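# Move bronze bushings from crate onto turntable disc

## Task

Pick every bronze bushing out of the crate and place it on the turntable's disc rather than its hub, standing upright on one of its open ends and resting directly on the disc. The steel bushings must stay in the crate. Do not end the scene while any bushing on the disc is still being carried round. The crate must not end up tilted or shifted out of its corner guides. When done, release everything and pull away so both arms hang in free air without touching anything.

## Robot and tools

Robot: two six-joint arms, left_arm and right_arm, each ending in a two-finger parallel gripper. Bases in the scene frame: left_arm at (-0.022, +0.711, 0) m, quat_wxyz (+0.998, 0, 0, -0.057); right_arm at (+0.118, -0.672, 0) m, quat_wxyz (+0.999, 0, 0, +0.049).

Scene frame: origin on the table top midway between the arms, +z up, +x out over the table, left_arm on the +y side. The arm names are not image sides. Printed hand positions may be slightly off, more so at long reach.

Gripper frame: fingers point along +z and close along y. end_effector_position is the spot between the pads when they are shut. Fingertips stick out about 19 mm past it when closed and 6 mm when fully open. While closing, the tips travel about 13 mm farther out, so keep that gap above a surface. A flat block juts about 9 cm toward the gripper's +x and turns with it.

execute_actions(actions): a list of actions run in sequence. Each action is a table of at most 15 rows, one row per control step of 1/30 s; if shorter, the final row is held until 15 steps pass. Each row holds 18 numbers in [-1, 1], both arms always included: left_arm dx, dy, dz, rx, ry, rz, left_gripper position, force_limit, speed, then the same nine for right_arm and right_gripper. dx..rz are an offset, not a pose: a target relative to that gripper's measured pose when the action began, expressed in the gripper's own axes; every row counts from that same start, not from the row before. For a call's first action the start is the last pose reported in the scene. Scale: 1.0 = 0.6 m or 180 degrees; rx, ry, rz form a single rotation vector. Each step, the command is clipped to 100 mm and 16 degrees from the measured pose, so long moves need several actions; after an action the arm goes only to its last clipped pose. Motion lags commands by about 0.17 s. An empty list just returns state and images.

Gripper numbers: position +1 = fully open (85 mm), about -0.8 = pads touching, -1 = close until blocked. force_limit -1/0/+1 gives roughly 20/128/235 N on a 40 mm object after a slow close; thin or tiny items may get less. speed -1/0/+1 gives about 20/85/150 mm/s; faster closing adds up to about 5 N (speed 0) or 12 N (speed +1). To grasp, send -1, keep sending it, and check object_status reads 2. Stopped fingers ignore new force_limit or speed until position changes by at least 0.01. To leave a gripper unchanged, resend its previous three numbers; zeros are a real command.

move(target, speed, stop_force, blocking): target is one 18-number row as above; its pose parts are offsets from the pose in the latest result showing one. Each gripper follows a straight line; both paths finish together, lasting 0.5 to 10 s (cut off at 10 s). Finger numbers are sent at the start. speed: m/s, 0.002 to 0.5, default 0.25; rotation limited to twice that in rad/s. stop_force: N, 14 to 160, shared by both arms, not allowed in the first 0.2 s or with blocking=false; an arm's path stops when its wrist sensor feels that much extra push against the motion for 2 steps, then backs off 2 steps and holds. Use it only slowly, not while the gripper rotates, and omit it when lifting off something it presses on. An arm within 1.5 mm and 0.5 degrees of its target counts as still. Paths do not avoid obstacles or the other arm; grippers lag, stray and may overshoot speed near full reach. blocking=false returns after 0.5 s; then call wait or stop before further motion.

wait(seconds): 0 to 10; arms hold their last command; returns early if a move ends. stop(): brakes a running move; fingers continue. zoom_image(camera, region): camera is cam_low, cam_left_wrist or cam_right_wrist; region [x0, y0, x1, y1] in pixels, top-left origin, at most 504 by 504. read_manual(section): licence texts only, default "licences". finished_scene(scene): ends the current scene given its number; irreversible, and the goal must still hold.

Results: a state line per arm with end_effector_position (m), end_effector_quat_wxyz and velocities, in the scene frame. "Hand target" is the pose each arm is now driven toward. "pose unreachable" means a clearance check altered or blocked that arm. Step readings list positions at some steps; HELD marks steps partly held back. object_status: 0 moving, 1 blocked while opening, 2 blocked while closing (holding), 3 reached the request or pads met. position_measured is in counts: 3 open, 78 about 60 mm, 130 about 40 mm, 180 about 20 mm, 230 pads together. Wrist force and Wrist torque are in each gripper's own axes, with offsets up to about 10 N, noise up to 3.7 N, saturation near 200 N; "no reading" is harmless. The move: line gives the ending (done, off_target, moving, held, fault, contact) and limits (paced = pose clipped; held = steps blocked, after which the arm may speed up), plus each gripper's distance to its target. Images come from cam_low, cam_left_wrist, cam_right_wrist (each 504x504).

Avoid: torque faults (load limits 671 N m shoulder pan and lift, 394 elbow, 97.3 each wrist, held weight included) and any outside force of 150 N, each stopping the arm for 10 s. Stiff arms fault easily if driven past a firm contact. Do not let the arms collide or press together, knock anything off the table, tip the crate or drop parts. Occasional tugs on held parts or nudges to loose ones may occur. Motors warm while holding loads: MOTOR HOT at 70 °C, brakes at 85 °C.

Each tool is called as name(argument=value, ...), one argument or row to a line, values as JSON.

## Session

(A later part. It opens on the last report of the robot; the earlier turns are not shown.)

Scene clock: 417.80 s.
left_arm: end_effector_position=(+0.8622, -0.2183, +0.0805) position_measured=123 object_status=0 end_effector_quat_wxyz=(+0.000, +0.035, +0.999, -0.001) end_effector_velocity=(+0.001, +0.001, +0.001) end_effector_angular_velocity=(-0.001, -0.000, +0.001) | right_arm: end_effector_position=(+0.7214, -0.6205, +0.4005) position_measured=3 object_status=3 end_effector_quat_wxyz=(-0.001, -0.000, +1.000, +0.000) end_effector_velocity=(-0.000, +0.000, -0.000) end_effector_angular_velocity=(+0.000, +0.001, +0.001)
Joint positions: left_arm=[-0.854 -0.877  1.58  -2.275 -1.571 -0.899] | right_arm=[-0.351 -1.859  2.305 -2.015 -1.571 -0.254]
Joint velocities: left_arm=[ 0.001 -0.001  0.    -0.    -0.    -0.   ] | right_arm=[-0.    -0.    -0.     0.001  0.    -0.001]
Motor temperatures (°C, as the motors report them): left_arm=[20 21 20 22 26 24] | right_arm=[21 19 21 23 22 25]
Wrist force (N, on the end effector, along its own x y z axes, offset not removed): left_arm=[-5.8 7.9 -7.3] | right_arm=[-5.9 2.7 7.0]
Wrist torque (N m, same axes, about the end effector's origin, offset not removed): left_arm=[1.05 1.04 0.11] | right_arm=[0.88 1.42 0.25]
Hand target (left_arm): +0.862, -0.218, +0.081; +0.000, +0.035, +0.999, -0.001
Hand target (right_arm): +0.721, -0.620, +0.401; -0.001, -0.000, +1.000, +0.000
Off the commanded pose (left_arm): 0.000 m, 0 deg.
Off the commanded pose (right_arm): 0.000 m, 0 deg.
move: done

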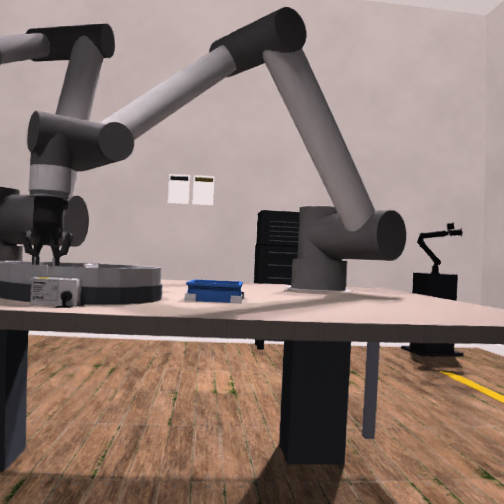

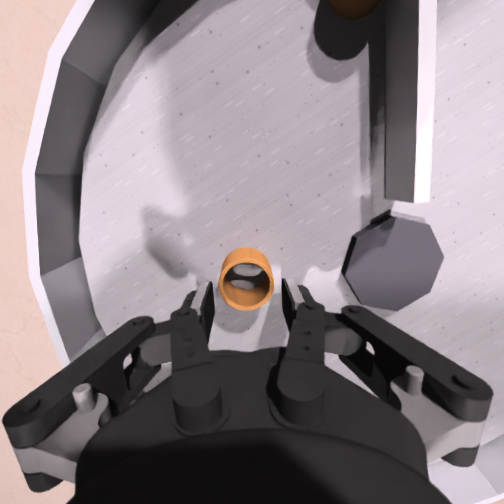

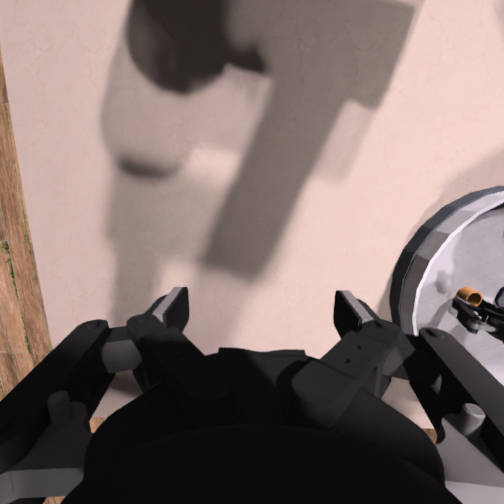

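Lift to a viewing position.

move(
  target=[0.1,0,-0.33,0,0,0,0.05,-0.6,0,0,0,0,0,0,0,1,0,0],
  speed=0.25,
)

wait(
  seconds=10,
)

zoom_image(
  camera="cam_left_wrist",
  region=[150, 60, 450, 320],
)

Scene clock: 425.33 s.
left_arm: end_effector_position=(+0.8021, -0.2137, +0.2781) position_measured=123 object_status=3 end_effector_quat_wxyz=(+0.000, +0.035, +0.999, -0.001) end_effector_velocity=(-0.002, -0.001, +0.002) end_effector_angular_velocity=(+0.000, +0.000, -0.001) | right_arm: end_effector_position=(+0.7214, -0.6205, +0.4005) position_measured=3 object_status=3 end_effector_quat_wxyz=(-0.001, -0.000, +1.000, +0.000) end_effector_velocity=(-0.000, +0.001, -0.000) end_effector_angular_velocity=(+0.000, +0.000, +0.003)
Joint positions: left_arm=[-0.892 -1.051  1.566 -2.087 -1.571 -0.937] | right_arm=[-0.351 -1.859  2.305 -2.015 -1.571 -0.254]
Joint velocities: left_arm=[-0.001 -0.001 -0.     0.002 -0.    -0.001] | right_arm=[ 0.001 -0.    -0.     0.001 -0.    -0.002]
Motor temperatures (°C, as the motors report them): left_arm=[20 21 20 22 26 24] | right_arm=[21 19 21 23 22 25]
Wrist force (N, on the end effector, along its own x y z axes, offset not removed): left_arm=[-2.8 4.7 -3.1] | right_arm=[-4.9 3.4 3.3]
Wrist torque (N m, same axes, about the end effector's origin, offset not removed): left_arm=[0.67 0.42 0.15] | right_arm=[1.07 1.08 0.16]
Hand target (left_arm): +0.802, -0.214, +0.278; +0.000, +0.035, +0.999, -0.001
Hand target (right_arm): +0.721, -0.620, +0.401; -0.001, -0.000, +1.000, +0.000
Off the commanded pose (left_arm): 0.001 m, 0 deg.
Off the commanded pose (right_arm): 0.000 m, 0 deg.
move: done

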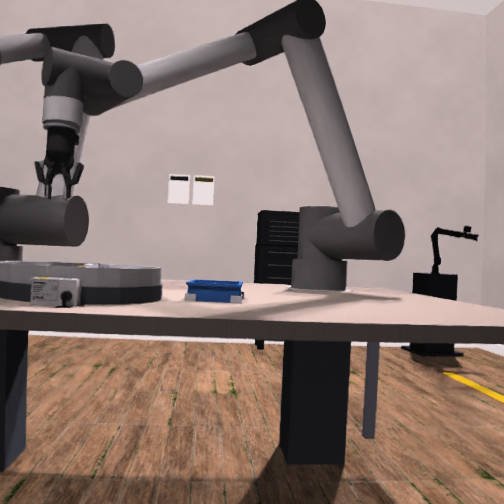

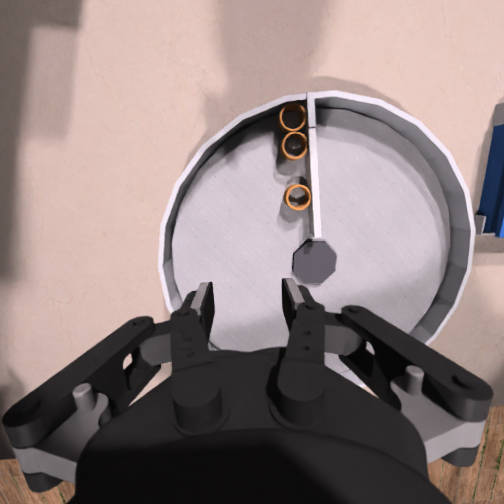

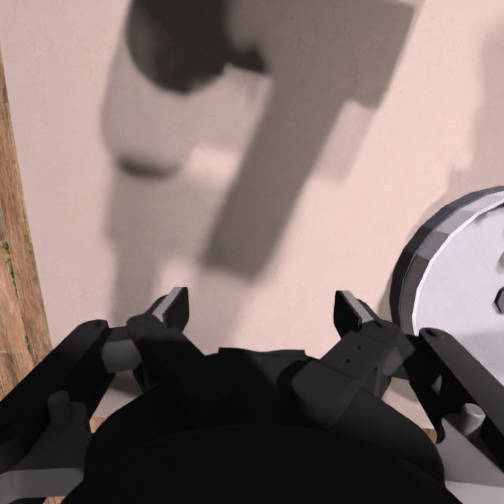

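Scene clock: 435.33 s.
left_arm: end_effector_position=(+0.8021, -0.2137, +0.2783) position_measured=123 object_status=3 end_effector_quat_wxyz=(+0.000, +0.035, +0.999, -0.001) end_effector_velocity=(-0.001, -0.001, -0.001) end_effector_angular_velocity=(-0.000, +0.002, -0.001) | right_arm: end_effector_position=(+0.7214, -0.6205, +0.4005) position_measured=3 object_status=3 end_effector_quat_wxyz=(-0.001, -0.000, +1.000, +0.000) end_effector_velocity=(+0.000, +0.000, -0.000) end_effector_angular_velocity=(-0.000, -0.000, +0.002)
Joint positions: left_arm=[-0.892 -1.051  1.566 -2.087 -1.571 -0.937] | right_arm=[-0.351 -1.859  2.305 -2.015 -1.571 -0.254]
Joint velocities: left_arm=[-0.001  0.001 -0.001 -0.    -0.002  0.   ] | right_arm=[ 0.     0.    -0.    -0.    -0.    -0.001]
Motor temperatures (°C, as the motors report them): left_arm=[20 21 20 22 26 24] | right_arm=[21 19 21 23 22 25]
Wrist force (N, on the end effector, along its own x y z axes, offset not removed): left_arm=[-4.3 8.1 -9.8] | right_arm=[-3.3 4.6 5.5]
Wrist torque (N m, same axes, about the end effector's origin, offset not removed): left_arm=[1.17 0.73 0.11] | right_arm=[1.28 0.73 0.35]
Hand target (left_arm): +0.802, -0.214, +0.278; +0.000, +0.035, +0.999, -0.001
Hand target (right_arm): +0.721, -0.620, +0.401; -0.001, -0.000, +1.000, +0.000
Off the commanded pose (left_arm): 0.000 m, 0 deg.
Off the commanded pose (right_arm): 0.000 m, 0 deg.
wait: 10.00 s; at rest by 0.17 s

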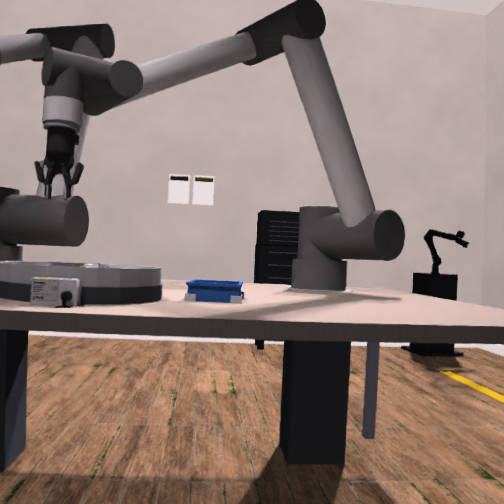

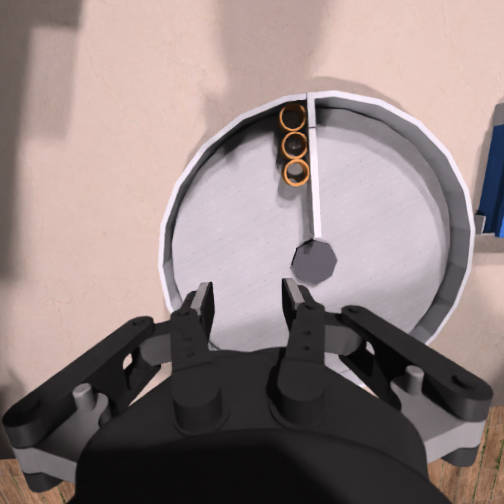

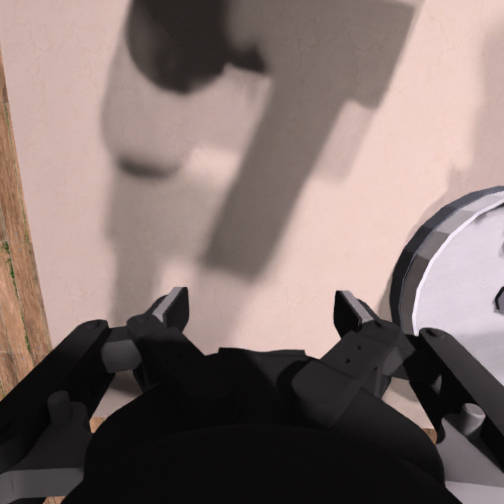

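Region (150, 60, 450, 320) of cam_left_wrist's 504x504 image, scaled by 1.680, with more detail than that image has; it fills the top 437 rows of this view, and the rest is white.

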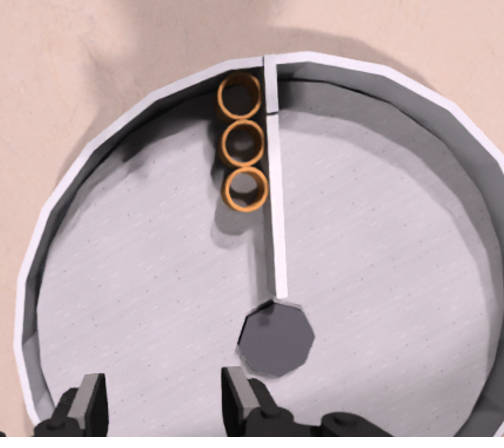

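wait(
  seconds=3,
)

finished_scene(
  scene=1,
)

Scene clock: 443.40 s.
left_arm: end_effector_position=(+0.8021, -0.2137, +0.2783) position_measured=123 object_status=3 end_effector_quat_wxyz=(+0.000, +0.035, +0.999, -0.001) end_effector_velocity=(+0.001, +0.000, +0.001) end_effector_angular_velocity=(-0.001, +0.000, +0.001) | right_arm: end_effector_position=(+0.7214, -0.6205, +0.4005) position_measured=3 object_status=3 end_effector_quat_wxyz=(-0.001, -0.000, +1.000, +0.000) end_effector_velocity=(-0.000, -0.000, -0.000) end_effector_angular_velocity=(+0.000, +0.001, +0.001)
Joint positions: left_arm=[-0.892 -1.051  1.566 -2.087 -1.571 -0.937] | right_arm=[-0.351 -1.859  2.305 -2.015 -1.571 -0.254]
Joint velocities: left_arm=[ 0.001 -0.    -0.001  0.    -0.001 -0.   ] | right_arm=[-0.     0.     0.     0.001 -0.    -0.001]
Motor temperatures (°C, as the motors report them): left_arm=[20 21 20 22 26 24] | right_arm=[21 19 21 23 22 25]
Wrist force (N, on the end effector, along its own x y z axes, offset not removed): left_arm=[3.3 3.9 -9.6] | right_arm=[-4.5 1.0 2.1]
Wrist torque (N m, same axes, about the end effector's origin, offset not removed): left_arm=[0.38 -0.67 0.36] | right_arm=[0.62 1.14 0.31]
Hand target (left_arm): +0.802, -0.214, +0.278; +0.000, +0.035, +0.999, -0.001
Hand target (right_arm): +0.721, -0.620, +0.401; -0.001, -0.000, +1.000, +0.000
Off the commanded pose (left_arm): 0.000 m, 0 deg.
Off the commanded pose (right_arm): 0.000 m, 0 deg.
wait: 3.00 s; at rest from the start

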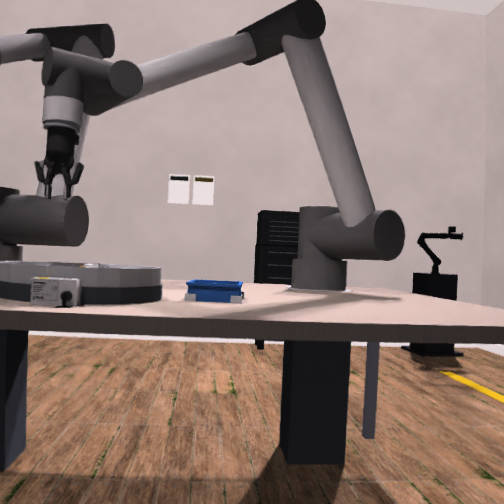

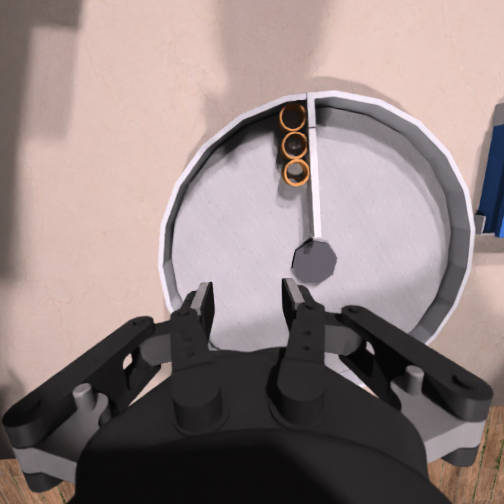

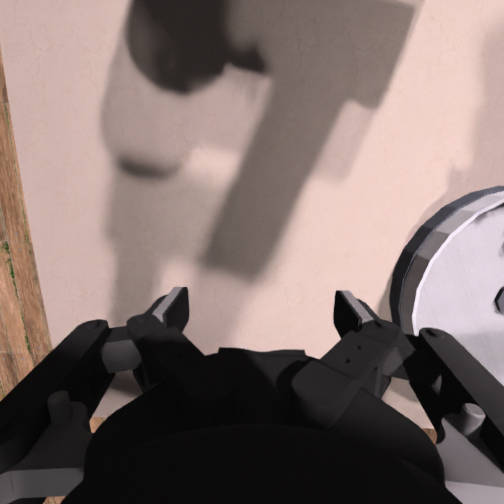

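The scene is finished: the task was done.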